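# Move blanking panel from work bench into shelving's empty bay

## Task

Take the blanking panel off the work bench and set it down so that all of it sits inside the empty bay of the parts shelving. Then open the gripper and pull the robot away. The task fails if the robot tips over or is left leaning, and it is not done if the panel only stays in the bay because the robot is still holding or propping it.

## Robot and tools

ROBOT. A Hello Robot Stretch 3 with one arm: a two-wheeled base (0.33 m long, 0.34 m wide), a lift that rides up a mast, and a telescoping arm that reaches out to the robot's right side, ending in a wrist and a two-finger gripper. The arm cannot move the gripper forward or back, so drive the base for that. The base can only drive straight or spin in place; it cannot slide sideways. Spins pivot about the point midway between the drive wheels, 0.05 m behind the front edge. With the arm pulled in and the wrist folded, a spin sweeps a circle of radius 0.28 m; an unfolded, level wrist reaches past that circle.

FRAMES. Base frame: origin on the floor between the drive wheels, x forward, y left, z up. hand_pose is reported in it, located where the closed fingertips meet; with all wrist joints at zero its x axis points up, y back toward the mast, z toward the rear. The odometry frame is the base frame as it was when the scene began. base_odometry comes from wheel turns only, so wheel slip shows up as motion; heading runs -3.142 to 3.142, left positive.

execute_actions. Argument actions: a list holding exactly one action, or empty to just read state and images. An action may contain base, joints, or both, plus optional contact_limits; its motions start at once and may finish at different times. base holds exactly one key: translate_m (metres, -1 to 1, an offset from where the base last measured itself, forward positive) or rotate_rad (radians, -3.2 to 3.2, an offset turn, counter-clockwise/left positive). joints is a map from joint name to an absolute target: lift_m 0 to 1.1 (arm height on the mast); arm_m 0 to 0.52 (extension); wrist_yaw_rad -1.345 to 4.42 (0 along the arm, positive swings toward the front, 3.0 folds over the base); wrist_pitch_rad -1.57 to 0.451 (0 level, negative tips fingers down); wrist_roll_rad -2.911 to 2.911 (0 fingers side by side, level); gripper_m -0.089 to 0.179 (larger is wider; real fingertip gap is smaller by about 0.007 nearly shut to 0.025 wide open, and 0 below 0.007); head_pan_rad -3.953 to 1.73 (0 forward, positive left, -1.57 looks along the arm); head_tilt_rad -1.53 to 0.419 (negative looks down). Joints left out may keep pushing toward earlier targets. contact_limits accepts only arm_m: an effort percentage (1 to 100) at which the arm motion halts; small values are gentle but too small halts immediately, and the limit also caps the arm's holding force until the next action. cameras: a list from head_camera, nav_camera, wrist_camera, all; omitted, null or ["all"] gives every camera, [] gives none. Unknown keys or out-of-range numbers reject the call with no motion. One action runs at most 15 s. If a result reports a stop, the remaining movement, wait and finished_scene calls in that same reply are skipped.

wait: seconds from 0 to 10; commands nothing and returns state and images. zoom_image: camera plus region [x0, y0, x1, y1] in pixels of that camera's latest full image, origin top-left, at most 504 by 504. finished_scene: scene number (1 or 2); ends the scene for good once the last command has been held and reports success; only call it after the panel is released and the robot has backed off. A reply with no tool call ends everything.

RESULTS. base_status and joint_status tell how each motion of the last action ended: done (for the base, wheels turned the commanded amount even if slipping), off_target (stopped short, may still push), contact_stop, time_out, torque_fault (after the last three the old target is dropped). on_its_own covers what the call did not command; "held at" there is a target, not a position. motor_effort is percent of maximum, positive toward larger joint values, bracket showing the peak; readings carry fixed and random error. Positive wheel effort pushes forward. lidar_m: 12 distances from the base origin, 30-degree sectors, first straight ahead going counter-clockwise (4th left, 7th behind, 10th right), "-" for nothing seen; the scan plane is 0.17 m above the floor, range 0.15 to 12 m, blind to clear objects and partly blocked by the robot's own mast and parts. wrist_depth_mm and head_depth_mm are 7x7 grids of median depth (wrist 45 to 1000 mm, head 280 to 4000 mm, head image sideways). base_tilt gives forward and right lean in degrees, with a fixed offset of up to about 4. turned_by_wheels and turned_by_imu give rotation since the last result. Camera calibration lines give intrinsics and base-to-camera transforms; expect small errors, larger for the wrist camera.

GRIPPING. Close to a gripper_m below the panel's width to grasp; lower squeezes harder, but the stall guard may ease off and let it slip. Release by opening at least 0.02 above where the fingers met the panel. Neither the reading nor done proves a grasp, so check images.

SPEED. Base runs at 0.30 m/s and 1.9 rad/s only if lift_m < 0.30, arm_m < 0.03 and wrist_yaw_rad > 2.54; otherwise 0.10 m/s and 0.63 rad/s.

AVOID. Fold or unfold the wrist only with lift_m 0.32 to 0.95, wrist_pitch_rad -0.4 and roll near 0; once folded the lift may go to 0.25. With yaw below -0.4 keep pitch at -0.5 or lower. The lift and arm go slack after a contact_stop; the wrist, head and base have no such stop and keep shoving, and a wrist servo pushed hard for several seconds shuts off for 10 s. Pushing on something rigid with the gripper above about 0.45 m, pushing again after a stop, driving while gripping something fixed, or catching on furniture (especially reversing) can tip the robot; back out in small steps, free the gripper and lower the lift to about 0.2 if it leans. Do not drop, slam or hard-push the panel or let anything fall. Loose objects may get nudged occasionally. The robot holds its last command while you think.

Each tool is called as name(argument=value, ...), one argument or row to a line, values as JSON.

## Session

execute_actions(
  actions=[],
)

Scene clock: 0.00 s.
base_odometry: x=+0.000 y=+0.000 heading=+0.000 (m, m, rad; odometry frame)
turned_by_wheels: +0.000 (rad since the last result)
turned_by_imu: +0.000 (rad since the last result)
base_tilt: forward=-0.4 right=+2.4 (deg)
lidar_m: 2.43 1.73 2.43 1.66 1.46 1.13 1.23 2.33 1.96 1.24 1.09 1.09
head_depth_mm: 2075 2393 2402 2440 2469 2530 2041 / 2055 2585 2636 2635 2715 2682 2076 / 2022 2804 2903 2961 2968 2905 2076 / 2013 3048 3207 3237 3223 2884 2101 / 1904 3057 3184 3185 2941 2958 2102 / 1795 2835 2902 2887 2762 2790 2144 / 1706 2607 2639 2610 2409 2610 2165
base_status: not commanded
joint_positions: lift_m=+0.345 arm_m=-0.002 wrist_yaw_rad=+2.913 wrist_pitch_rad=-0.382 wrist_roll_rad=+0.012 gripper_m=+0.037 head_pan_rad=+0.020 head_tilt_rad=+0.010
joint_status: not commanded
motor_effort: left_wheel=-1 right_wheel=+0 lift_m=+25 arm_m=+0 wrist_yaw_rad=+0 wrist_pitch_rad=+5 wrist_roll_rad=+0 gripper_m=+0 head_pan_rad=+0 head_tilt_rad=+2 (%)
hand_pose: x=+0.0305 y=+0.0799 z=+0.3655 quat_wxyz=(+0.213, +0.709, +0.053, +0.670) (m; base frame)
wrist_depth_mm: - - - - - - - / - - - - - - - / - - - - - - - / 915 - 914 890 859 872 883 / 704 702 745 696 750 702 698 / 582 589 - 590 - 582 576 / 499 490 504 512 497 493 492
pictures: head_camera (sideways: a quarter turn clockwise sets it upright), nav_camera (sideways: a quarter turn counterclockwise sets it upright), wrist_camera
camera_calibration (this result's frames):
head_camera: T_world_to_cam=[[-0.0255442, 0.0444535, -0.998685, 1.32279], [0.0121694, 0.998951, 0.0441541, -0.053953], [0.9996, -0.0110255, -0.0260584, -0.0139091], [0, 0, 0, 1]] pos_world=[0.0483497, -0.00505944, 1.32307]
nav_camera: T_world_to_cam=[[-0.0270812, 0.0450212, 0.998619, -1.25666], [-0.00138251, -0.998986, 0.0450003, -0.00419011], [0.999632, -0.000161942, 0.027116, -0.0823493], [0, 0, 0, 1]] pos_world=[0.0482814, 0.052377, 1.25734]
wrist_camera: T_world_to_cam=[[0.981756, -0.190135, -0.00194332, -0.00917143], [-0.0983149, -0.498844, -0.861098, 0.392481], [0.162756, 0.845579, -0.508436, 0.272977], [0, 0, 0, 1]] pos_world=[0.00316222, -0.0367809, 0.476738]
Images, in order (width x height): head_camera 896x504, nav_camera 672x504, wrist_camera 644x364.

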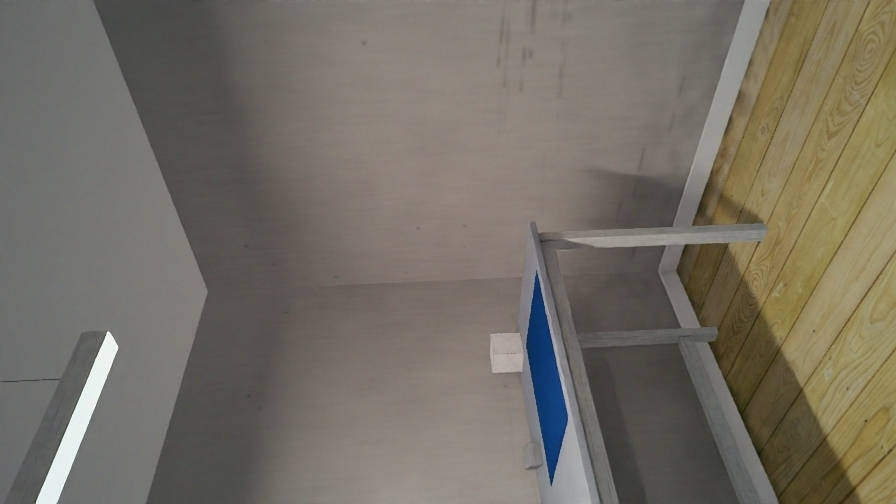

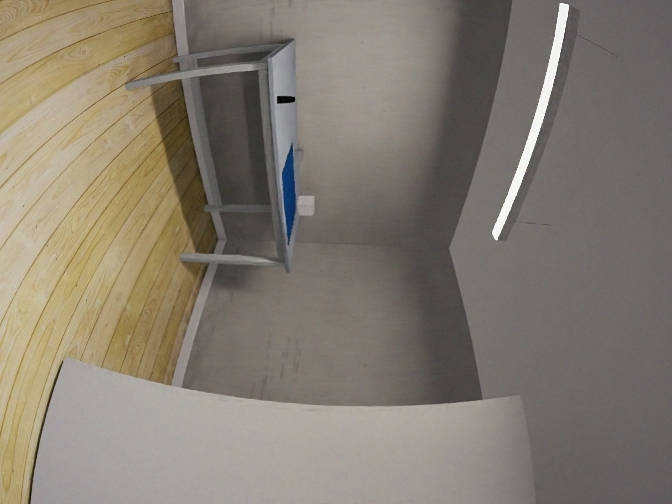

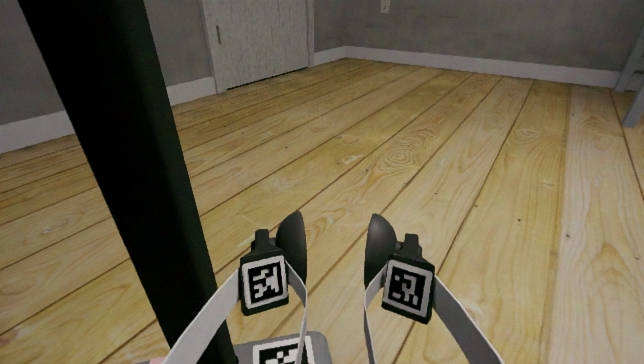

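execute_actions(
  actions=[
    {"base":{"rotate_rad":0.39},"joints":{"lift_m":0.28,"head_pan_rad":-2.6,"head_tilt_rad":-0.3}},
  ],
  cameras=["head_camera","nav_camera"],
)

execute_actions(
  actions=[
    {"base":{"translate_m":1.0}},
  ],
  cameras=[],
)

execute_actions(
  actions=[
    {"base":{"translate_m":0.4},"joints":{"lift_m":0.6}},
  ],
  cameras=[],
)

execute_actions(
  actions=[
    {"base":{"rotate_rad":1.92},"joints":{"head_pan_rad":-1.6,"head_tilt_rad":-0.6,"lift_m":0.8}},
  ],
  cameras=["nav_camera","head_camera"],
)

Scene clock: 6.17 s.
base_odometry: x=+0.000 y=+0.000 heading=+0.390 (m, m, rad; odometry frame)
turned_by_wheels: +0.390 (rad since the last result)
turned_by_imu: +0.396 (rad since the last result)
base_tilt: forward=-0.5 right=+2.6 (deg)
lidar_m: 1.73 2.44 1.77 1.47 1.13 1.13 2.36 1.96 2.12 1.10 1.09 2.43
head_depth_mm: 1981 2118 2247 2434 2473 1821 1443 / 2009 2112 2254 2435 2485 1828 1455 / 2033 2154 2283 2476 2496 1845 1449 / 2050 2195 2337 2508 2549 1844 1459 / 2068 2206 2372 2553 2540 1866 1462 / 2056 2197 2339 2469 2315 1863 1467 / 1976 1829 2345 2440 2396 1879 1476
base_status: done
joint_positions: lift_m=+0.280 arm_m=-0.002 wrist_yaw_rad=+2.913 wrist_pitch_rad=-0.383 wrist_roll_rad=+0.012 gripper_m=+0.037 head_pan_rad=-2.593 head_tilt_rad=-0.297
joint_status: all done
motor_effort: left_wheel=-2(8) right_wheel=+3(10) lift_m=+22(26) arm_m=+0(0) wrist_yaw_rad=+0(0) wrist_pitch_rad=+6(6) wrist_roll_rad=+0(0) gripper_m=+1(0) head_pan_rad=-4(48) head_tilt_rad=-1(27) (%)
hand_pose: x=+0.0305 y=+0.0797 z=+0.3007 quat_wxyz=(+0.214, +0.709, +0.054, +0.670) (m; base frame)
wrist_depth_mm: - - - - - - - / - - - - - - - / - - - - - - - / 784 - 764 772 765 766 778 / 604 610 642 613 645 601 612 / 511 505 - 509 - 501 506 / 443 - - 437 434 430 427
pictures: head_camera (sideways: a quarter turn clockwise sets it upright), nav_camera (sideways: a quarter turn counterclockwise sets it upright)
camera_calibration (this result's frames):
head_camera: T_world_to_cam=[[0.301252, 0.13153, -0.944429, 1.24977], [0.483704, -0.874628, 0.0324824, -0.0416187], [-0.821752, -0.46661, -0.327105, 0.38906], [0, 0, 0, 1]] pos_world=[-0.0366528, -0.0192431, 1.30893]
nav_camera: T_world_to_cam=[[-0.21267, -0.183428, 0.959753, -1.20453], [-0.515612, 0.855407, 0.0492323, -0.00654397], [-0.83001, -0.48439, -0.276497, 0.324032], [0, 0, 0, 1]] pos_world=[0.00940825, -0.0583896, 1.24597]
Images, in order (width x height): head_camera 896x504, nav_camera 672x504.

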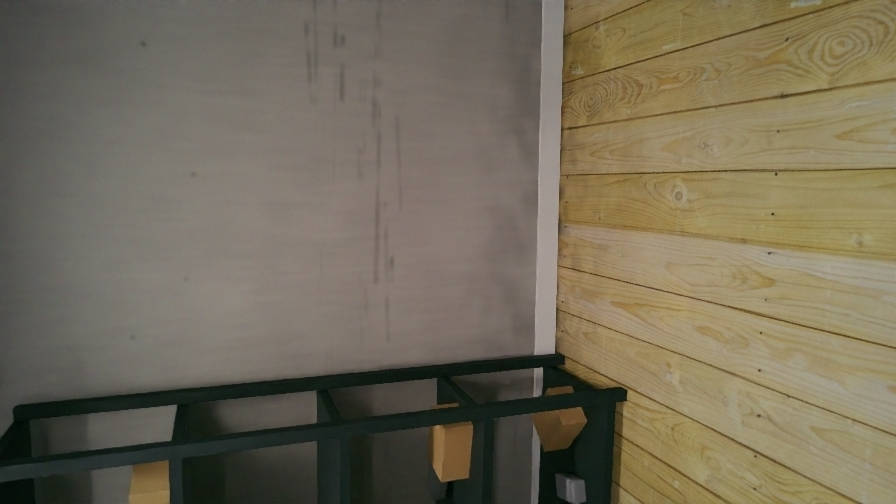

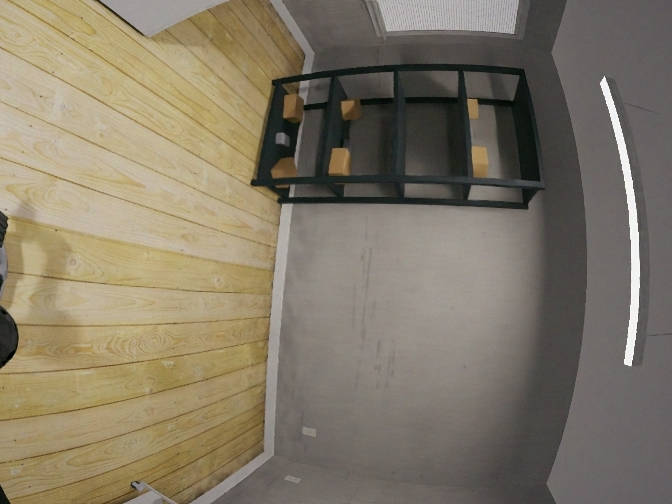

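Scene clock: 11.10 s.
base_odometry: x=+0.925 y=+0.380 heading=+0.390 (m, m, rad; odometry frame)
turned_by_wheels: +0.000 (rad since the last result)
turned_by_imu: +0.004 (rad since the last result)
base_tilt: forward=-0.4 right=+2.5 (deg)
lidar_m: 1.41 0.75 1.65 1.82 1.80 1.98 3.12 2.79 0.90 0.90 1.95 1.59
head_depth_mm: 2814 3022 3204 3361 2472 1820 1449 / 2863 3038 3232 3403 2468 1830 1444 / 2893 3071 3287 3442 2497 1851 1458 / 2842 3040 3224 3470 2522 1861 1459 / 2865 3077 3286 3476 2540 1865 1472 / 2923 3167 3312 3500 2584 1885 1471 / 2937 3043 2861 1633 1631 1634 1473
base_status: done
joint_positions: lift_m=+0.280 arm_m=-0.002 wrist_yaw_rad=+2.913 wrist_pitch_rad=-0.384 wrist_roll_rad=+0.012 gripper_m=+0.037 head_pan_rad=-2.593 head_tilt_rad=-0.297
joint_status: not commanded
motor_effort: left_wheel=-3(6) right_wheel=+3(10) lift_m=+23(22) arm_m=+0(0) wrist_yaw_rad=-1(0) wrist_pitch_rad=+6(6) wrist_roll_rad=+0(0) gripper_m=+0(1) head_pan_rad=-3(4) head_tilt_rad=-1(2) (%)
hand_pose: x=+0.0305 y=+0.0797 z=+0.3006 quat_wxyz=(+0.214, +0.709, +0.054, +0.670) (m; base frame)
wrist_depth_mm: - - - - - - - / - - - - - - - / - - - - - - - / 767 - 762 777 771 767 781 / 617 601 626 613 644 599 611 / 512 507 - 499 - 503 504 / 440 - - 438 428 432 428
pictures: none
No camera images: the call's "cameras" was empty. Leave "cameras" out to get every camera's image.

Scene clock: 16.47 s.
base_odometry: x=+1.295 y=+0.532 heading=+0.390 (m, m, rad; odometry frame)
turned_by_wheels: +0.000 (rad since the last result)
turned_by_imu: +0.001 (rad since the last result)
base_tilt: forward=-0.2 right=+2.5 (deg)
lidar_m: 1.03 0.40 1.24 1.93 1.95 2.17 2.66 1.44 1.07 1.54 1.31 1.25
head_depth_mm: 3163 3338 3523 3740 2452 1817 1439 / 3174 3430 3620 3843 2494 1832 1444 / 3279 3423 3632 3824 2530 1832 1452 / 3188 3389 3436 3485 2498 1839 1456 / 3241 3479 3682 3646 2414 1847 1458 / 1703 1704 1718 1729 1733 1723 1465 / 1274 1280 1287 1283 1299 1298 1316
base_status: done
joint_positions: lift_m=+0.600 arm_m=-0.002 wrist_yaw_rad=+2.913 wrist_pitch_rad=-0.384 wrist_roll_rad=+0.012 gripper_m=+0.037 head_pan_rad=-2.593 head_tilt_rad=-0.297
joint_status: all done
motor_effort: left_wheel=-2(8) right_wheel=+3(13) lift_m=+29(33) arm_m=+0(0) wrist_yaw_rad=+1(1) wrist_pitch_rad=+6(6) wrist_roll_rad=+0(0) gripper_m=+0(0) head_pan_rad=-3(4) head_tilt_rad=-1(1) (%)
hand_pose: x=+0.0305 y=+0.0796 z=+0.6202 quat_wxyz=(+0.214, +0.709, +0.054, +0.670) (m; base frame)
wrist_depth_mm: - - - - - - 776 / - - - - - - 850 / - - - - - 397 885 / - - - - - 441 929 / - - - - - - 905 / 884 894 - 895 - 854 893 / 757 761 757 761 719 736 764
pictures: none
No camera images: the call's "cameras" was empty. Leave "cameras" out to get every camera's image.

Scene clock: 20.47 s.
base_odometry: x=+1.295 y=+0.532 heading=+2.310 (m, m, rad; odometry frame)
turned_by_wheels: +1.920 (rad since the last result)
turned_by_imu: +1.954 (rad since the last result)
base_tilt: forward=-0.4 right=+2.5 (deg)
lidar_m: 1.95 2.04 2.34 3.14 1.12 1.27 1.81 1.31 1.06 1.03 0.40 1.58
head_depth_mm: 982 1100 860 632 512 1417 - / 970 1090 866 631 514 1412 - / 962 1073 858 633 515 1419 1262 / 948 1060 873 638 500 1423 1280 / 935 1048 878 637 501 1426 - / 927 1028 879 639 503 1325 777 / 914 1015 1098 641 502 577 1214
base_status: done
joint_positions: lift_m=+0.800 arm_m=-0.002 wrist_yaw_rad=+2.913 wrist_pitch_rad=-0.384 wrist_roll_rad=+0.012 gripper_m=+0.037 head_pan_rad=-1.607 head_tilt_rad=-0.592
joint_status: all done
motor_effort: left_wheel=-3(6) right_wheel=+3(6) lift_m=+28(31) arm_m=+0(0) wrist_yaw_rad=+0(1) wrist_pitch_rad=+6(6) wrist_roll_rad=+0(0) gripper_m=+0(1) head_pan_rad=+4(50) head_tilt_rad=-4(28) (%)
hand_pose: x=+0.0305 y=+0.0796 z=+0.8202 quat_wxyz=(+0.214, +0.709, +0.054, +0.670) (m; base frame)
wrist_depth_mm: - - - - - - - / 829 - - - - - - / 867 - - - - - - / 906 - - - - - - / - - - - - - - / - - - - - - - / 969 947 974 992 942 946 953
pictures: head_camera (sideways: a quarter turn clockwise sets it upright), nav_camera (sideways: a quarter turn counterclockwise sets it upright)
camera_calibration (this result's frames):
head_camera: T_world_to_cam=[[0.0661036, 0.584474, -0.808715, 1.07418], [0.99602, -0.0872204, 0.0183778, -0.0263714], [-0.0597951, -0.806711, -0.587913, 0.723778], [0, 0, 0, 1]] pos_world=[-0.00146215, -0.0462489, 1.29471]
nav_camera: T_world_to_cam=[[0.0258412, -0.545834, 0.837495, -1.04647], [-0.998413, 0.0278423, 0.0489525, -0.00321561], [-0.0500377, -0.837431, -0.544248, 0.667697], [0, 0, 0, 1]] pos_world=[0.0572416, -0.0119594, 1.23996]
Images, in order (width x height): head_camera 896x504, nav_camera 672x504.

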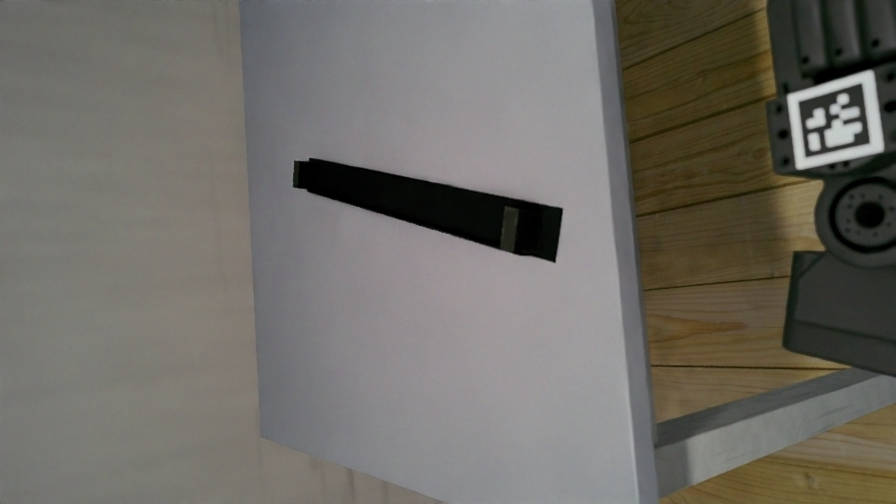

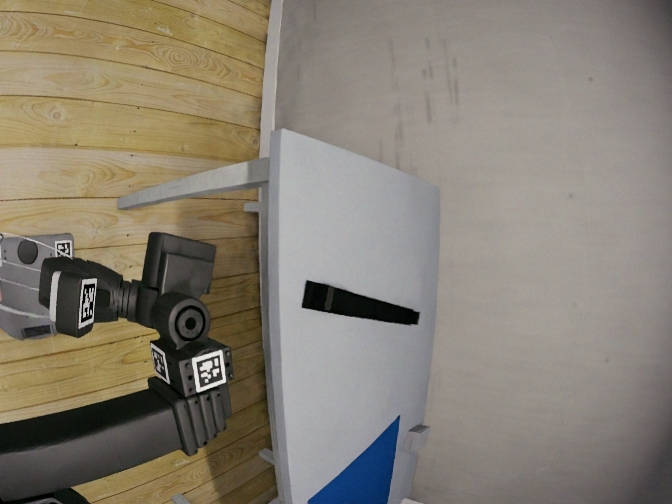

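execute_actions(
  actions=[
    {"base":{"translate_m":-0.043},"joints":{"lift_m":0.95,"wrist_yaw_rad":1.5,"gripper_m":0.1,"arm_m":0.06,"wrist_roll_rad":0}},
  ],
  cameras=[],
)

execute_actions(
  actions=[
    {"joints":{"lift_m":1.04,"wrist_yaw_rad":-0.285,"arm_m":0.335}},
  ],
  cameras=[],
)

execute_actions(
  actions=[
    {"joints":{"lift_m":1.025,"wrist_pitch_rad":-0.78}},
  ],
)

Scene clock: 25.57 s.
base_odometry: x=+1.324 y=+0.500 heading=+2.309 (m, m, rad; odometry frame)
turned_by_wheels: +0.000 (rad since the last result)
turned_by_imu: -0.001 (rad since the last result)
base_tilt: forward=-0.5 right=+2.5 (deg)
lidar_m: 1.98 2.08 2.37 3.13 1.12 1.27 1.76 1.26 1.06 1.03 0.42 1.59
head_depth_mm: 986 1097 866 - 504 1416 1205 / 975 1091 867 - 1033 1415 1201 / 960 1076 849 - - 1355 1208 / 951 1060 871 674 - 1349 1206 / 935 1044 878 638 501 - 1210 / 924 1031 881 639 518 - 1175 / 915 1015 880 640 - - 1137
base_status: done
joint_positions: lift_m=+0.950 arm_m=+0.060 wrist_yaw_rad=+1.503 wrist_pitch_rad=-0.384 wrist_roll_rad=+0.006 gripper_m=+0.100 head_pan_rad=-1.607 head_tilt_rad=-0.592
joint_status: all done
motor_effort: left_wheel=-2(7) right_wheel=+3(6) lift_m=+29(26) arm_m=+6(5) wrist_yaw_rad=-3(4) wrist_pitch_rad=+6(6) wrist_roll_rad=-3(4) gripper_m=+1(80) head_pan_rad=+4(4) head_tilt_rad=-4(3) (%)
hand_pose: x=+0.2066 y=-0.2203 z=+0.9701 quat_wxyz=(+0.599, +0.573, -0.416, +0.373) (m; base frame)
wrist_depth_mm: - - - - - - 961 / - - - - - - 951 / - - - - - - 990 / - - - - - - 973 / - - - - - - 979 / - - - - - 207 206 / - - - - - - 175
pictures: none
No camera images: the call's "cameras" was empty. Leave "cameras" out to get every camera's image.

Scene clock: 28.80 s.
base_odometry: x=+1.324 y=+0.500 heading=+2.309 (m, m, rad; odometry frame)
turned_by_wheels: +0.000 (rad since the last result)
turned_by_imu: +0.000 (rad since the last result)
base_tilt: forward=-0.6 right=+2.7 (deg)
lidar_m: 1.99 2.08 2.37 3.15 1.12 1.27 1.76 1.26 1.06 1.02 0.41 1.59
head_depth_mm: 960 - 817 629 513 1418 1203 / 946 1105 867 632 512 1420 1205 / 929 1082 845 635 514 1428 1205 / 911 - 828 632 501 1424 1209 / 925 1035 874 638 501 1423 1208 / 929 1030 874 639 502 1389 1184 / 913 1016 883 639 503 604 760
base_status: not commanded
joint_positions: lift_m=+1.040 arm_m=+0.335 wrist_yaw_rad=-0.283 wrist_pitch_rad=-0.384 wrist_roll_rad=+0.005 gripper_m=+0.100 head_pan_rad=-1.607 head_tilt_rad=-0.593
joint_status: all done
motor_effort: left_wheel=-2(2) right_wheel=+3(3) lift_m=+28(33) arm_m=+6(3) wrist_yaw_rad=-2(4) wrist_pitch_rad=+6(6) wrist_roll_rad=-3(3) gripper_m=+1(0) head_pan_rad=+4(4) head_tilt_rad=-4(4) (%)
hand_pose: x=-0.0854 y=-0.6990 z=+1.0602 quat_wxyz=(+0.666, +0.035, -0.708, -0.232) (m; base frame)
wrist_depth_mm: 417 434 467 505 533 575 629 / 444 470 500 536 578 636 710 / 478 508 553 579 620 676 571 / 502 473 480 483 480 488 484 / 381 377 395 380 383 382 381 / 312 319 310 315 312 313 320 / 266 266 266 265 269 262 267
pictures: none
No camera images: the call's "cameras" was empty. Leave "cameras" out to get every camera's image.

Scene clock: 29.83 s.
base_odometry: x=+1.324 y=+0.500 heading=+2.309 (m, m, rad; odometry frame)
turned_by_wheels: +0.000 (rad since the last result)
turned_by_imu: +0.000 (rad since the last result)
base_tilt: forward=-0.6 right=+2.3 (deg)
lidar_m: 1.99 2.08 2.38 3.15 1.12 1.26 1.76 1.27 1.07 1.03 0.41 1.58
head_depth_mm: 978 - 821 630 512 1423 1207 / 957 - 866 632 515 1418 1195 / 940 1099 871 632 513 1425 1210 / 921 - 780 632 500 1422 1204 / 931 1041 875 635 500 1421 1214 / 927 1030 879 640 502 1393 1183 / 912 1015 884 643 502 605 762
base_status: not commanded
joint_positions: lift_m=+1.025 arm_m=+0.335 wrist_yaw_rad=-0.283 wrist_pitch_rad=-0.789 wrist_roll_rad=+0.005 gripper_m=+0.100 head_pan_rad=-1.607 head_tilt_rad=-0.593
joint_status: all done
motor_effort: left_wheel=-2(2) right_wheel=+3(3) lift_m=+22(22) arm_m=+6(6) wrist_yaw_rad=-2(2) wrist_pitch_rad=+3(5) wrist_roll_rad=-3(3) gripper_m=+0(0) head_pan_rad=+4(4) head_tilt_rad=-4(4) (%)
hand_pose: x=-0.0673 y=-0.6365 z=+0.9651 quat_wxyz=(+0.606, +0.176, -0.686, -0.362) (m; base frame)
wrist_depth_mm: 384 381 373 376 367 370 364 / 322 321 318 310 314 314 312 / 280 277 279 276 273 269 268 / 246 246 242 243 242 240 238 / 221 218 223 213 215 216 215 / 199 201 195 194 191 193 193 / 182 180 180 177 180 175 178
pictures: head_camera (sideways: a quarter turn clockwise sets it upright), nav_camera (sideways: a quarter turn counterclockwise sets it upright), wrist_camera
camera_calibration (this result's frames):
head_camera: T_world_to_cam=[[0.0661071, 0.584576, -0.808641, 1.07408], [0.996019, -0.0872225, 0.0183713, -0.0263629], [-0.0597922, -0.806637, -0.588015, 0.723911], [0, 0, 0, 1]] pos_world=[-0.00146211, -0.046248, 1.2947]
nav_camera: T_world_to_cam=[[0.0258375, -0.54594, 0.837426, -1.04638], [-0.998413, 0.0278359, 0.0489514, -0.00321424], [-0.050035, -0.837362, -0.544354, 0.667835], [0, 0, 0, 1]] pos_world=[0.0572419, -0.0119515, 1.23996]
wrist_camera: T_world_to_cam=[[-0.969972, 0.242945, -0.0115325, 0.105433], [0.202833, 0.781839, -0.589565, 1.11515], [-0.134215, -0.5742, -0.807639, 0.564605], [0, 0, 0, 1]] pos_world=[-0.0481438, -0.573285, 1.11467]
Images, in order (width x height): head_camera 896x504, nav_camera 672x504, wrist_camera 644x364.

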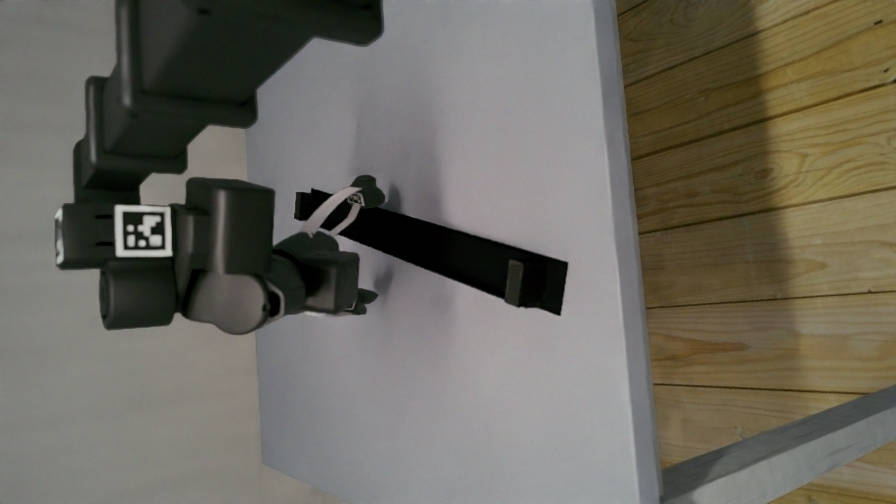

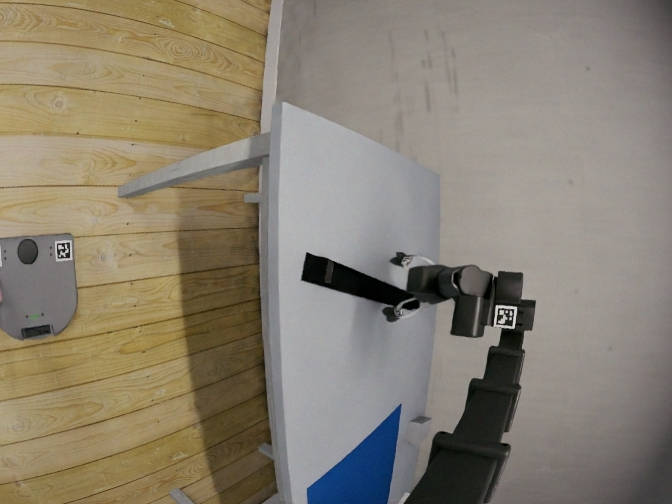

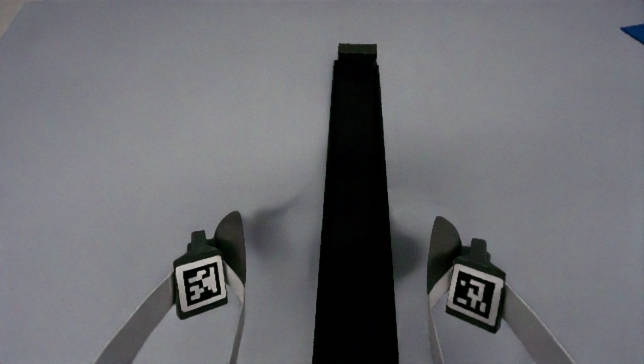

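execute_actions(
  actions=[
    {"base":{"translate_m":-0.01},"joints":{"lift_m":0.998,"arm_m":0.325}},
  ],
  cameras=[],
)

execute_actions(
  actions=[
    {"joints":{"lift_m":0.99,"gripper_m":0.068}},
  ],
  cameras=["wrist_camera"],
)

Scene clock: 33.33 s.
base_odometry: x=+1.331 y=+0.493 heading=+2.309 (m, m, rad; odometry frame)
turned_by_wheels: +0.000 (rad since the last result)
turned_by_imu: +0.000 (rad since the last result)
base_tilt: forward=-0.4 right=+2.4 (deg)
lidar_m: 2.00 2.09 2.39 3.13 1.12 1.26 1.75 1.26 1.06 1.03 0.42 1.58
head_depth_mm: 982 1070 - 586 513 1413 1201 / 972 - 784 632 513 1411 1202 / 957 - 826 632 514 1423 1205 / 940 - - 633 499 1423 1206 / 938 1036 854 637 500 1419 1212 / 927 1027 878 640 502 1397 1208 / 915 1017 880 641 503 629 733
base_status: done
joint_positions: lift_m=+0.998 arm_m=+0.325 wrist_yaw_rad=-0.283 wrist_pitch_rad=-0.790 wrist_roll_rad=+0.005 gripper_m=+0.100 head_pan_rad=-1.607 head_tilt_rad=-0.593
joint_status: all done
motor_effort: left_wheel=-3(6) right_wheel=+3(6) lift_m=+22(19) arm_m=-5(2) wrist_yaw_rad=-2(2) wrist_pitch_rad=+3(3) wrist_roll_rad=-3(3) gripper_m=+0(0) head_pan_rad=+4(4) head_tilt_rad=-4(4) (%)
hand_pose: x=-0.0672 y=-0.6270 z=+0.9379 quat_wxyz=(+0.606, +0.176, -0.686, -0.362) (m; base frame)
wrist_depth_mm: 329 329 326 313 326 318 313 / 280 279 276 272 273 269 270 / 242 241 239 235 234 235 233 / 214 212 211 206 208 207 206 / 191 190 193 186 186 186 184 / 172 172 171 167 166 168 168 / 157 156 155 153 155 152 153
pictures: none
No camera images: the call's "cameras" was empty. Leave "cameras" out to get every camera's image.

Scene clock: 34.23 s.
base_odometry: x=+1.331 y=+0.493 heading=+2.309 (m, m, rad; odometry frame)
turned_by_wheels: +0.000 (rad since the last result)
turned_by_imu: +0.000 (rad since the last result)
base_tilt: forward=-0.3 right=+2.6 (deg)
lidar_m: 2.00 2.09 2.38 3.15 1.12 1.26 1.75 1.26 1.06 1.03 0.42 1.58
head_depth_mm: 986 1073 - 586 513 1415 1200 / 971 - 785 632 513 1423 1203 / 962 - 828 634 514 1420 1205 / 944 - - 632 499 1416 1206 / 935 1033 876 638 501 1426 1210 / 926 1032 877 638 502 1395 1208 / 916 1014 885 640 502 630 731
base_status: not commanded
joint_positions: lift_m=+0.994 arm_m=+0.325 wrist_yaw_rad=-0.282 wrist_pitch_rad=-0.762 wrist_roll_rad=+0.005 gripper_m=+0.068 head_pan_rad=-1.607 head_tilt_rad=-0.593
joint_status: lift_m contact_stop (moved -0.005 of -0.008); the others done
on_its_own: lift_m is slack since a contact_stop, until your next command for it
motor_effort: left_wheel=+1(2) right_wheel=-2(3) lift_m=+25(28) arm_m=+2(5) wrist_yaw_rad=-2(3) wrist_pitch_rad=-7(7) wrist_roll_rad=-3(3) gripper_m=-4(85) head_pan_rad=+4(4) head_tilt_rad=-4(4) (%)
hand_pose: x=-0.0686 y=-0.6318 z=+0.9379 quat_wxyz=(+0.611, +0.167, -0.688, -0.354) (m; base frame)
wrist_depth_mm: 349 346 345 342 338 335 332 / 293 286 283 277 281 279 277 / 249 248 245 237 243 240 239 / 216 214 215 210 211 211 210 / 192 192 194 187 188 187 186 / 172 172 167 168 165 168 169 / 157 157 156 153 154 154 152
pictures: wrist_camera
camera_calibration (this result's frames):
wrist_camera: T_world_to_cam=[[-0.970305, 0.241656, -0.0105222, 0.100938], [0.197553, 0.766619, -0.610956, 1.10581], [-0.139575, -0.594892, -0.791595, 0.516661], [0, 0, 0, 1]] pos_world=[-0.0484038, -0.564773, 1.08565]
Images, in order (width x height): wrist_camera 644x364.

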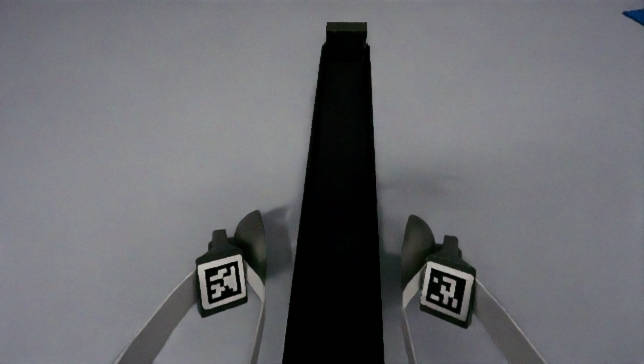

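execute_actions(
  actions=[
    {"joints":{"gripper_m":-0.01}},
  ],
  cameras=[],
)

execute_actions(
  actions=[
    {"joints":{"lift_m":1.04,"wrist_pitch_rad":-0.75}},
  ],
  cameras=["wrist_camera"],
)

execute_actions(
  actions=[
    {"base":{"rotate_rad":1.53},"joints":{"arm_m":0.06,"wrist_yaw_rad":1.57,"head_pan_rad":0.2,"head_tilt_rad":-0.5}},
  ],
)

Scene clock: 37.50 s.
base_odometry: x=+1.331 y=+0.493 heading=+2.309 (m, m, rad; odometry frame)
turned_by_wheels: +0.000 (rad since the last result)
turned_by_imu: +0.000 (rad since the last result)
base_tilt: forward=-0.6 right=+2.5 (deg)
lidar_m: 2.00 2.09 2.39 3.14 1.12 1.26 1.75 1.26 1.06 1.03 0.42 1.59
head_depth_mm: 985 1078 - 585 513 1411 1200 / 974 - 783 632 512 1418 1204 / 959 - 825 632 514 1419 1204 / 947 - - 632 501 1415 1208 / 934 1030 853 638 501 1422 1206 / 926 1031 881 640 501 1389 1209 / 915 1020 882 643 502 628 729
base_status: not commanded
joint_positions: lift_m=+0.994 arm_m=+0.325 wrist_yaw_rad=-0.281 wrist_pitch_rad=-0.755 wrist_roll_rad=+0.005 gripper_m=-0.009 head_pan_rad=-1.607 head_tilt_rad=-0.593
joint_status: all done
on_its_own: lift_m is slack since a contact_stop, until your next command for it
motor_effort: left_wheel=-1(0) right_wheel=-1(2) lift_m=+25(24) arm_m=+2(2) wrist_yaw_rad=-4(5) wrist_pitch_rad=-9(9) wrist_roll_rad=-3(3) gripper_m=-19(95) head_pan_rad=+4(4) head_tilt_rad=-4(4) (%)
hand_pose: x=-0.0687 y=-0.6332 z=+0.9392 quat_wxyz=(+0.613, +0.165, -0.689, -0.351) (m; base frame)
wrist_depth_mm: 356 352 349 348 341 342 341 / 293 293 291 283 285 285 281 / 251 248 248 242 245 244 243 / 217 217 215 211 215 212 212 / 193 193 193 188 193 189 187 / 174 174 176 169 - 169 170 / 157 156 156 153 154 155 154
pictures: none
No camera images: the call's "cameras" was empty. Leave "cameras" out to get every camera's image.

Scene clock: 38.73 s.
base_odometry: x=+1.331 y=+0.493 heading=+2.309 (m, m, rad; odometry frame)
turned_by_wheels: +0.000 (rad since the last result)
turned_by_imu: +0.000 (rad since the last result)
base_tilt: forward=-0.2 right=+2.5 (deg)
lidar_m: 2.00 2.09 2.38 3.14 1.12 1.26 1.75 1.26 1.06 1.03 0.42 1.58
head_depth_mm: 963 - 819 631 513 1412 1199 / 941 1098 866 632 514 1426 1209 / 933 1081 848 634 514 1414 1205 / 921 - 750 589 499 1423 1208 / 924 1035 834 637 492 1422 1210 / 924 1028 877 638 502 1395 1210 / 910 1016 881 640 502 629 729
base_status: not commanded
joint_positions: lift_m=+1.040 arm_m=+0.325 wrist_yaw_rad=-0.282 wrist_pitch_rad=-0.767 wrist_roll_rad=+0.005 gripper_m=-0.009 head_pan_rad=-1.607 head_tilt_rad=-0.593
joint_status: all done
motor_effort: left_wheel=-1(1) right_wheel=+1(2) lift_m=+29(28) arm_m=+2(2) wrist_yaw_rad=-3(5) wrist_pitch_rad=+6(9) wrist_roll_rad=-3(3) gripper_m=-19(20) head_pan_rad=+4(4) head_tilt_rad=-4(4) (%)
hand_pose: x=-0.0683 y=-0.6310 z=+0.9834 quat_wxyz=(+0.610, +0.169, -0.688, -0.355) (m; base frame)
wrist_depth_mm: 434 425 429 423 423 418 411 / 360 359 355 286 353 345 348 / 310 308 305 243 307 303 296 / 269 269 266 213 266 264 263 / 242 241 238 188 241 236 235 / 215 215 220 169 - 213 211 / 197 197 196 155 194 194 194
pictures: wrist_camera
camera_calibration (this result's frames):
wrist_camera: T_world_to_cam=[[-0.97028, 0.241747, -0.0106891, 0.101665], [0.198359, 0.769284, -0.607335, 1.13109], [-0.138598, -0.591406, -0.794374, 0.558235], [0, 0, 0, 1]] pos_world=[-0.0483486, -0.564567, 1.13149]
Images, in order (width x height): wrist_camera 644x364.

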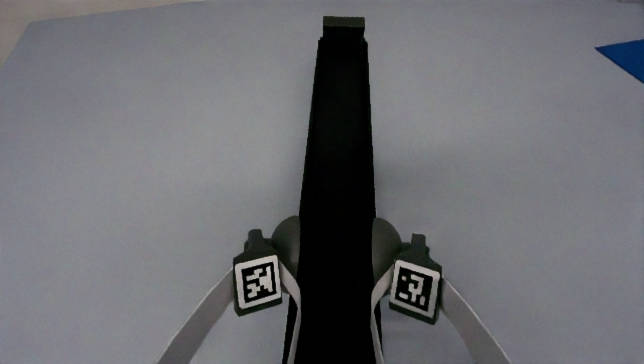

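Scene clock: 42.10 s.
base_odometry: x=+1.331 y=+0.493 heading=-2.444 (m, m, rad; odometry frame)
turned_by_wheels: +1.530 (rad since the last result)
turned_by_imu: +1.557 (rad since the last result)
base_tilt: forward=-0.4 right=+2.5 (deg)
lidar_m: 3.14 1.05 1.22 1.75 1.50 1.07 1.03 0.42 1.53 2.00 2.07 2.38
head_depth_mm: 3133 3404 3683 2467 1862 1506 1250 / 3119 3432 3666 2494 1881 1501 1256 / 3159 3475 3708 2504 1880 1517 1257 / 3093 3275 3404 2534 1890 1512 1261 / 3151 3383 3543 2503 1897 1511 1267 / 3101 1755 1792 1819 1757 1525 1268 / 1260 1279 1290 1303 1316 1413 1270
base_status: done
joint_positions: lift_m=+1.040 arm_m=+0.060 wrist_yaw_rad=+1.568 wrist_pitch_rad=-0.767 wrist_roll_rad=+0.005 gripper_m=-0.009 head_pan_rad=+0.193 head_tilt_rad=-0.507
joint_status: all done
motor_effort: left_wheel=-2(7) right_wheel=+4(10) lift_m=+28(29) arm_m=-5(6) wrist_yaw_rad=+1(4) wrist_pitch_rad=+6(6) wrist_roll_rad=-3(3) gripper_m=-19(19) head_pan_rad=+4(49) head_tilt_rad=+5(17) (%)
hand_pose: x=+0.1464 y=-0.2059 z=+0.9834 quat_wxyz=(+0.651, +0.651, -0.279, +0.274) (m; base frame)
wrist_depth_mm: 850 - - - - - - / 934 - - 289 - - - / - - - 241 - - - / - - - 213 - - - / - - - 187 - - - / - - - 169 - - - / - - - 155 - - -
pictures: head_camera (sideways: a quarter turn clockwise sets it upright), nav_camera (sideways: a quarter turn counterclockwise sets it upright), wrist_camera
camera_calibration (this result's frames):
head_camera: T_world_to_cam=[[-0.514508, -0.054703, -0.855739, 1.13903], [-0.142909, 0.989476, 0.0226712, -0.0250157], [0.845493, 0.133957, -0.516911, 0.62588], [0, 0, 0, 1]] pos_world=[0.0532882, 0.0032195, 1.2988]
nav_camera: T_world_to_cam=[[0.453745, 0.135033, 0.880841, -1.10561], [0.195438, -0.979467, 0.0494769, -0.0111863], [0.869436, 0.1497, -0.470819, 0.566549], [0, 0, 0, 1]] pos_world=[0.011273, 0.0535247, 1.24116]
wrist_camera: T_world_to_cam=[[0.0358263, -0.999301, -0.0106745, -0.195585], [-0.794147, -0.0219838, -0.607328, 0.743921], [0.606669, 0.0302355, -0.794379, 0.858243], [0, 0, 0, 1]] pos_world=[0.0771204, -0.205043, 1.13149]
Images, in order (width x height): head_camera 896x504, nav_camera 672x504, wrist_camera 644x364.

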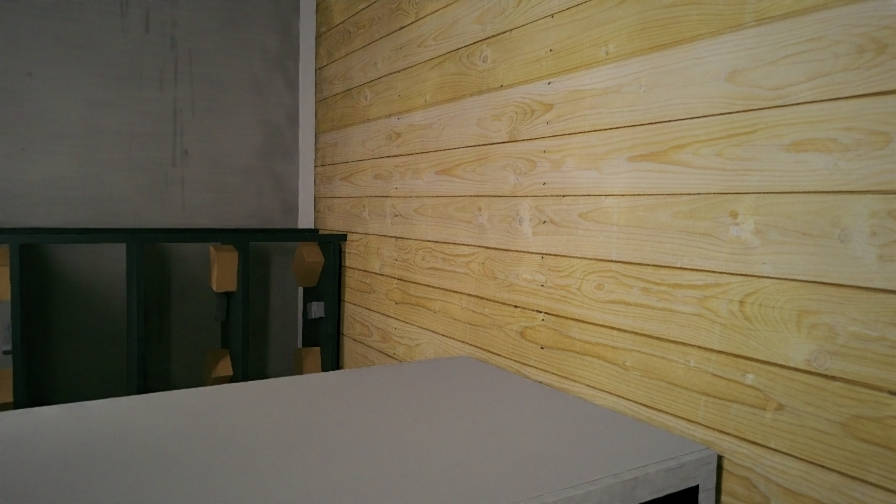

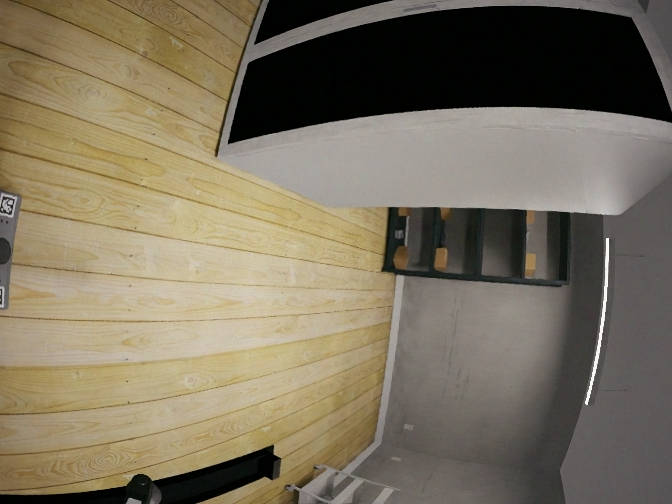

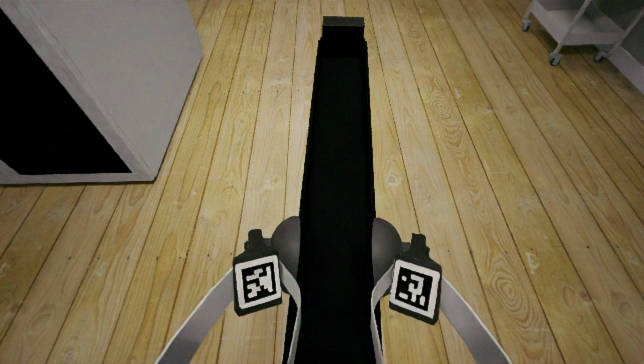

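execute_actions(
  actions=[
    {"base":{"rotate_rad":0.19}},
  ],
  cameras=[],
)

execute_actions(
  actions=[
    {"base":{"translate_m":1}},
  ],
  cameras=[],
)

execute_actions(
  actions=[
    {"base":{"translate_m":1}},
  ],
)

Scene clock: 45.17 s.
base_odometry: x=+1.331 y=+0.493 heading=-2.254 (m, m, rad; odometry frame)
turned_by_wheels: +0.190 (rad since the last result)
turned_by_imu: +0.193 (rad since the last result)
base_tilt: forward=-0.3 right=+2.8 (deg)
lidar_m: 1.35 1.05 1.51 1.26 1.27 1.03 0.46 0.42 1.89 2.00 2.20 2.70
head_depth_mm: 3043 3312 3578 2503 1882 1497 1251 / 3069 3277 3507 2488 1878 1512 1254 / 3246 3416 3457 2490 1874 1508 1248 / 3196 3396 3134 2218 1888 1508 1259 / 1268 1352 1451 1552 1670 1508 1264 / 998 1050 1106 1198 1346 1473 1264 / 847 922 1026 1175 1378 1512 1265
base_status: done
joint_positions: lift_m=+1.040 arm_m=+0.060 wrist_yaw_rad=+1.568 wrist_pitch_rad=-0.767 wrist_roll_rad=+0.005 gripper_m=-0.009 head_pan_rad=+0.193 head_tilt_rad=-0.507
joint_status: not commanded
motor_effort: left_wheel=-2(6) right_wheel=+3(8) lift_m=+29(28) arm_m=-5(5) wrist_yaw_rad=+1(2) wrist_pitch_rad=+6(6) wrist_roll_rad=-3(3) gripper_m=-19(18) head_pan_rad=+4(4) head_tilt_rad=+4(4) (%)
hand_pose: x=+0.1464 y=-0.2059 z=+0.9833 quat_wxyz=(+0.651, +0.651, -0.279, +0.274) (m; base frame)
wrist_depth_mm: 945 956 - - - - - / - - - 288 - - - / - - - 241 - - - / - - - 213 - - - / - - - 186 - - - / - - - 169 - - - / - - - 156 - - -
pictures: none
No camera images: the call's "cameras" was empty. Leave "cameras" out to get every camera's image.

Scene clock: 56.10 s.
base_odometry: x=+0.699 y=-0.283 heading=-2.254 (m, m, rad; odometry frame)
turned_by_wheels: +0.000 (rad since the last result)
turned_by_imu: +0.003 (rad since the last result)
base_tilt: forward=-0.2 right=+2.4 (deg)
lidar_m: 0.96 0.48 0.39 0.38 1.72 2.02 1.41 2.32 2.18 1.97 1.91 2.67
head_depth_mm: 2153 2375 2638 2485 1873 1500 1251 / 2234 2428 2494 2473 1880 1502 1252 / 2284 2510 2675 2497 1882 1502 1256 / 2349 2597 2738 2504 1895 1515 1258 / 2354 2332 2358 1090 1183 1289 1235 / 708 742 784 826 876 931 996 / 586 611 635 667 695 730 769
base_status: done
joint_positions: lift_m=+1.040 arm_m=+0.060 wrist_yaw_rad=+1.568 wrist_pitch_rad=-0.767 wrist_roll_rad=+0.005 gripper_m=-0.009 head_pan_rad=+0.193 head_tilt_rad=-0.507
joint_status: not commanded
motor_effort: left_wheel=-4(5) right_wheel=+3(7) lift_m=+28(29) arm_m=-5(5) wrist_yaw_rad=+1(1) wrist_pitch_rad=+6(6) wrist_roll_rad=-3(3) gripper_m=-18(19) head_pan_rad=+4(4) head_tilt_rad=+4(4) (%)
hand_pose: x=+0.1464 y=-0.2059 z=+0.9833 quat_wxyz=(+0.651, +0.651, -0.279, +0.274) (m; base frame)
wrist_depth_mm: 547 736 - - - - - / 560 768 - 286 - - - / 576 774 - 243 - - - / 582 806 - 212 - - - / 597 847 - 187 - - - / 625 861 - 169 - - - / 629 878 - 156 - - -
pictures: none
No camera images: the call's "cameras" was empty. Leave "cameras" out to get every camera's image.

Scene clock: 67.07 s.
base_odometry: x=+0.068 y=-1.058 heading=-2.254 (m, m, rad; odometry frame)
turned_by_wheels: +0.000 (rad since the last result)
turned_by_imu: +0.003 (rad since the last result)
base_tilt: forward=-0.4 right=+2.7 (deg)
lidar_m: 1.15 1.38 1.46 0.24 0.25 0.39 2.41 2.87 1.90 1.90 2.06 1.16
head_depth_mm: 1336 1427 1552 1362 1811 1497 1253 / 1367 1451 1663 1392 1682 1500 1252 / 1411 1492 1700 1524 1745 1513 1255 / 1439 1526 1773 1628 1777 1505 1257 / 1490 1574 1756 1628 1767 1518 1264 / 1504 1635 1886 1631 1790 1521 1267 / 1520 1679 1959 2234 1926 1532 1267
base_status: done
joint_positions: lift_m=+1.040 arm_m=+0.060 wrist_yaw_rad=+1.568 wrist_pitch_rad=-0.767 wrist_roll_rad=+0.005 gripper_m=-0.009 head_pan_rad=+0.193 head_tilt_rad=-0.507
joint_status: not commanded
motor_effort: left_wheel=-3(3) right_wheel=+3(7) lift_m=+29(29) arm_m=-5(5) wrist_yaw_rad=+2(3) wrist_pitch_rad=+6(6) wrist_roll_rad=-3(3) gripper_m=-19(19) head_pan_rad=+4(4) head_tilt_rad=+4(4) (%)
hand_pose: x=+0.1464 y=-0.2059 z=+0.9833 quat_wxyz=(+0.651, +0.651, -0.279, +0.274) (m; base frame)
wrist_depth_mm: - - - - - - - / - - - 290 - - - / - - - 243 - - - / - - - 214 - - - / - - - 187 - - - / - - - 169 - - - / - - - 155 - - -
pictures: head_camera (sideways: a quarter turn clockwise sets it upright), nav_camera (sideways: a quarter turn counterclockwise sets it upright), wrist_camera
camera_calibration (this result's frames):
head_camera: T_world_to_cam=[[-0.514441, -0.0546924, -0.85578, 1.13908], [-0.142916, 0.989475, 0.0226751, -0.0250208], [0.845532, 0.133969, -0.516843, 0.625792], [0, 0, 0, 1]] pos_world=[0.0532884, 0.00321977, 1.29881]
nav_camera: T_world_to_cam=[[0.453676, 0.135022, 0.880878, -1.10566], [0.195439, -0.979467, 0.0494772, -0.0111868], [0.869472, 0.149711, -0.47075, 0.566458], [0, 0, 0, 1]] pos_world=[0.0112775, 0.0535257, 1.24116]
wrist_camera: T_world_to_cam=[[0.0358236, -0.999301, -0.0106857, -0.195566], [-0.794337, -0.0219843, -0.607079, 0.743624], [0.60642, 0.0302358, -0.794569, 0.858461], [0, 0, 0, 1]] pos_world=[0.0771057, -0.205038, 1.13146]
Images, in order (width x height): head_camera 896x504, nav_camera 672x504, wrist_camera 644x364.

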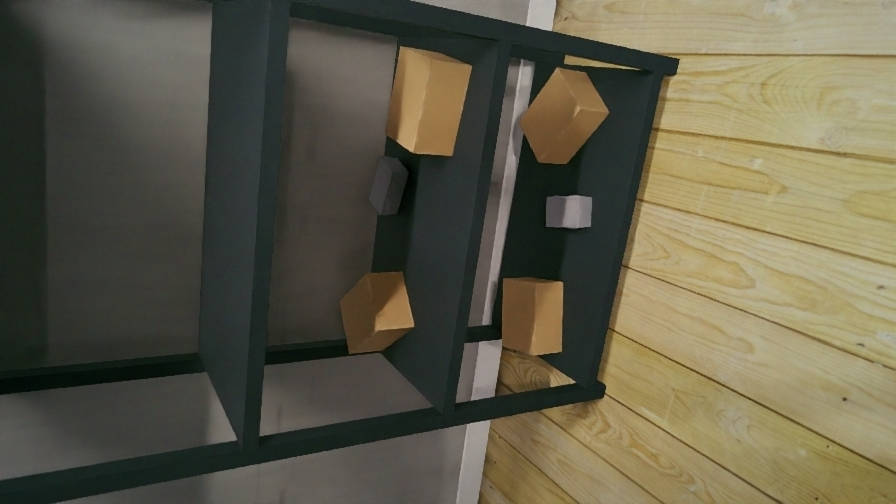

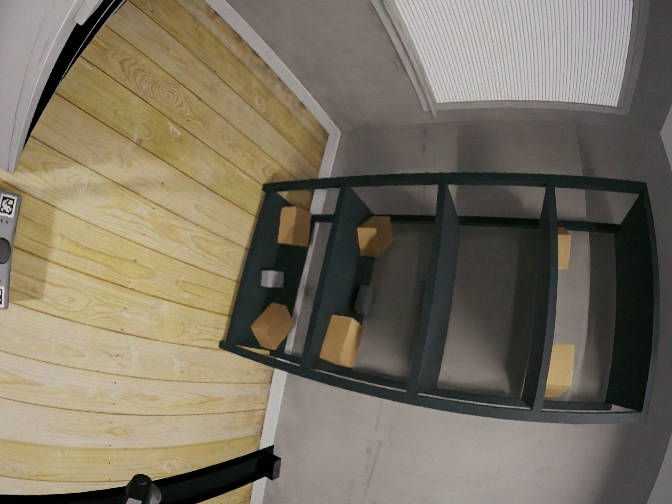

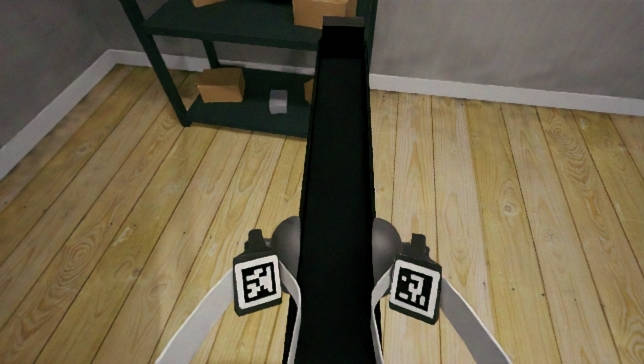

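execute_actions(
  actions=[
    {"base":{"translate_m":0.68},"joints":{"lift_m":1.1}},
  ],
  cameras=[],
)

execute_actions(
  actions=[
    {"base":{"rotate_rad":1.4},"joints":{"head_pan_rad":-1.4}},
  ],
  cameras=[],
)

execute_actions(
  actions=[
    {"base":{"translate_m":0.07},"joints":{"arm_m":0.25}},
  ],
)

Scene clock: 77.40 s.
base_odometry: x=-0.362 y=-1.585 heading=-2.254 (m, m, rad; odometry frame)
turned_by_wheels: +0.000 (rad since the last result)
turned_by_imu: +0.002 (rad since the last result)
base_tilt: forward=-0.4 right=+2.4 (deg)
lidar_m: 0.63 0.75 1.36 1.35 0.90 0.73 1.24 3.02 2.05 2.42 1.22 0.52
head_depth_mm: 773 845 851 576 1024 785 770 / 793 870 855 578 1059 812 791 / 814 893 861 581 1048 885 1103 / 835 917 866 582 1070 884 1128 / 857 949 868 614 1066 886 1183 / 882 978 876 646 1021 912 1191 / 895 979 876 650 1116 945 1193
base_status: done
joint_positions: lift_m=+1.100 arm_m=+0.060 wrist_yaw_rad=+1.568 wrist_pitch_rad=-0.768 wrist_roll_rad=+0.005 gripper_m=-0.009 head_pan_rad=+0.193 head_tilt_rad=-0.507
joint_status: all done
motor_effort: left_wheel=-3(3) right_wheel=+3(7) lift_m=+28(26) arm_m=-5(5) wrist_yaw_rad=+1(1) wrist_pitch_rad=+6(6) wrist_roll_rad=-3(3) gripper_m=-18(19) head_pan_rad=+4(4) head_tilt_rad=+4(3) (%)
hand_pose: x=+0.1463 y=-0.2059 z=+1.0432 quat_wxyz=(+0.651, +0.651, -0.278, +0.274) (m; base frame)
wrist_depth_mm: 456 439 412 392 373 779 748 / - - - 287 858 906 837 / - 905 911 241 - - 967 / - 827 791 213 - - - / - - - 186 - - - / - - - 169 - - - / - - - 156 - - -
pictures: none
No camera images: the call's "cameras" was empty. Leave "cameras" out to get every camera's image.

Scene clock: 80.57 s.
base_odometry: x=-0.362 y=-1.585 heading=-0.855 (m, m, rad; odometry frame)
turned_by_wheels: +1.400 (rad since the last result)
turned_by_imu: +1.425 (rad since the last result)
base_tilt: forward=-0.3 right=+2.4 (deg)
lidar_m: 1.35 1.04 0.75 0.73 3.41 2.09 2.05 1.41 0.52 0.60 0.75 0.79
head_depth_mm: - - - - 1227 933 803 / - - - - - 800 1064 / 804 887 857 - - 816 1105 / 810 896 865 644 - 845 1108 / 818 903 936 - - 303 1115 / 826 909 965 - 1151 308 1133 / 832 917 882 568 1001 311 1150
base_status: done
joint_positions: lift_m=+1.100 arm_m=+0.060 wrist_yaw_rad=+1.568 wrist_pitch_rad=-0.768 wrist_roll_rad=+0.005 gripper_m=-0.009 head_pan_rad=-1.393 head_tilt_rad=-0.507
joint_status: all done
motor_effort: left_wheel=-2(6) right_wheel=+3(8) lift_m=+29(29) arm_m=-5(6) wrist_yaw_rad=+1(2) wrist_pitch_rad=+6(6) wrist_roll_rad=-3(3) gripper_m=-19(19) head_pan_rad=-5(49) head_tilt_rad=+4(4) (%)
hand_pose: x=+0.1463 y=-0.2059 z=+1.0432 quat_wxyz=(+0.651, +0.651, -0.278, +0.274) (m; base frame)
wrist_depth_mm: - - - - - 542 385 / - - - 289 - - 336 / - - - 244 - - 314 / - - - 211 - 794 652 / - - - 187 - 693 653 / - - - 167 - 641 626 / - - - 156 - 586 583
pictures: none
No camera images: the call's "cameras" was empty. Leave "cameras" out to get every camera's image.

Scene clock: 83.20 s.
base_odometry: x=-0.316 y=-1.638 heading=-0.855 (m, m, rad; odometry frame)
turned_by_wheels: +0.000 (rad since the last result)
turned_by_imu: +0.000 (rad since the last result)
base_tilt: forward=-0.4 right=+2.6 (deg)
lidar_m: 1.28 1.04 0.75 0.73 3.54 2.16 2.13 1.41 0.55 0.62 0.71 0.74
head_depth_mm: - 869 846 575 886 809 1099 / 769 - 800 575 890 823 1083 / 801 880 - 579 1022 857 1104 / 812 882 865 555 1030 884 1108 / 817 892 865 470 1067 887 1132 / 826 909 874 615 1001 889 1147 / 834 918 877 588 1003 890 1137
base_status: done
joint_positions: lift_m=+1.100 arm_m=+0.250 wrist_yaw_rad=+1.568 wrist_pitch_rad=-0.768 wrist_roll_rad=+0.005 gripper_m=-0.009 head_pan_rad=-1.393 head_tilt_rad=-0.507
joint_status: all done
motor_effort: left_wheel=-3(3) right_wheel=+3(7) lift_m=+29(29) arm_m=+6(5) wrist_yaw_rad=+2(2) wrist_pitch_rad=+6(6) wrist_roll_rad=-3(3) gripper_m=-19(18) head_pan_rad=-4(4) head_tilt_rad=+4(4) (%)
hand_pose: x=+0.1463 y=-0.3952 z=+1.0432 quat_wxyz=(+0.651, +0.651, -0.278, +0.274) (m; base frame)
wrist_depth_mm: - - - - 399 385 381 / - - - 288 347 320 320 / - - - 242 317 277 276 / - - - 213 715 243 242 / - - - 186 233 217 216 / - - - 168 - 197 195 / - - - 156 576 182 179
pictures: head_camera (sideways: a quarter turn clockwise sets it upright), nav_camera (sideways: a quarter turn counterclockwise sets it upright), wrist_camera
camera_calibration (this result's frames):
head_camera: T_world_to_cam=[[-0.0468397, 0.515191, -0.855795, 1.13625], [0.991539, 0.127817, 0.0226766, -0.0319428], [0.121067, -0.847491, -0.516818, 0.630178], [0, 0, 0, 1]] pos_world=[0.00860012, -0.0472321, 1.29881]
nav_camera: T_world_to_cam=[[0.128086, -0.455657, 0.880892, -1.10369], [-0.982333, -0.180485, 0.0494774, -0.00400248], [0.136443, -0.871666, -0.470724, 0.570896], [0, 0, 0, 1]] pos_world=[0.0595408, -0.00599454, 1.24116]
wrist_camera: T_world_to_cam=[[0.0358246, -0.999301, -0.0107035, -0.384051], [-0.79471, -0.021993, -0.60659, 0.77527], [0.605931, 0.030237, -0.794943, 0.912311], [0, 0, 0, 1]] pos_world=[0.0770767, -0.394318, 1.1914]
Images, in order (width x height): head_camera 896x504, nav_camera 672x504, wrist_camera 644x364.

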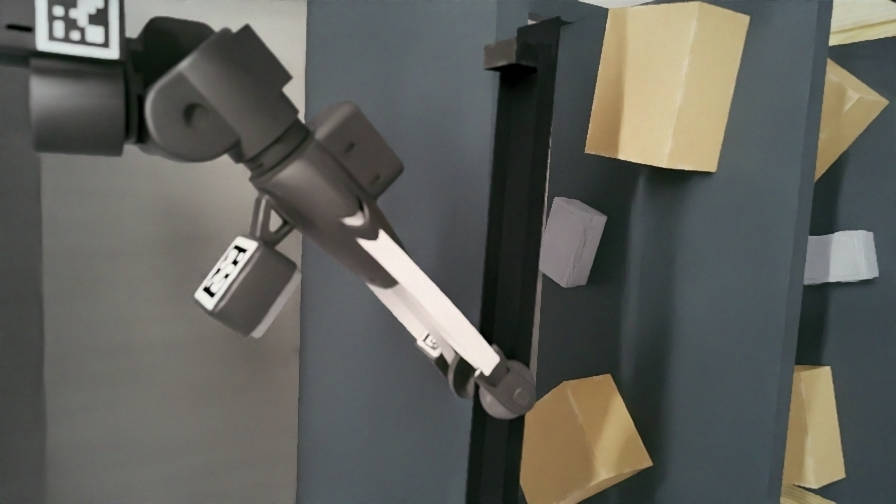

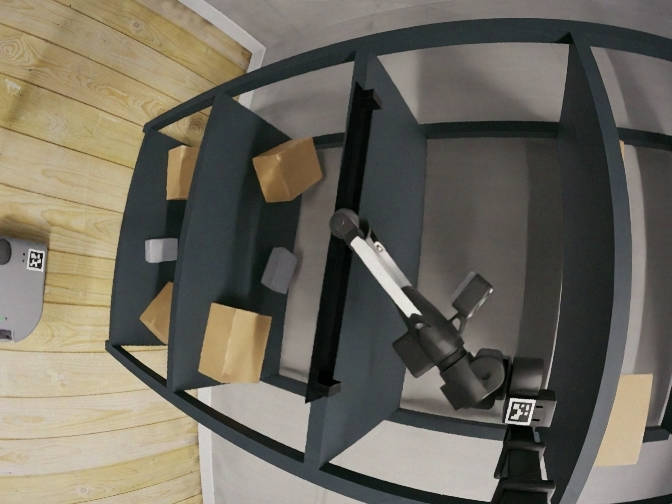

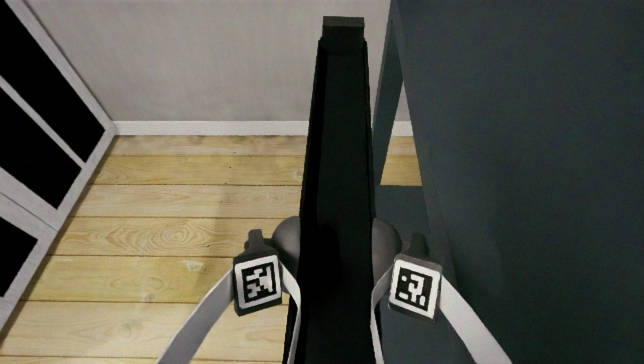

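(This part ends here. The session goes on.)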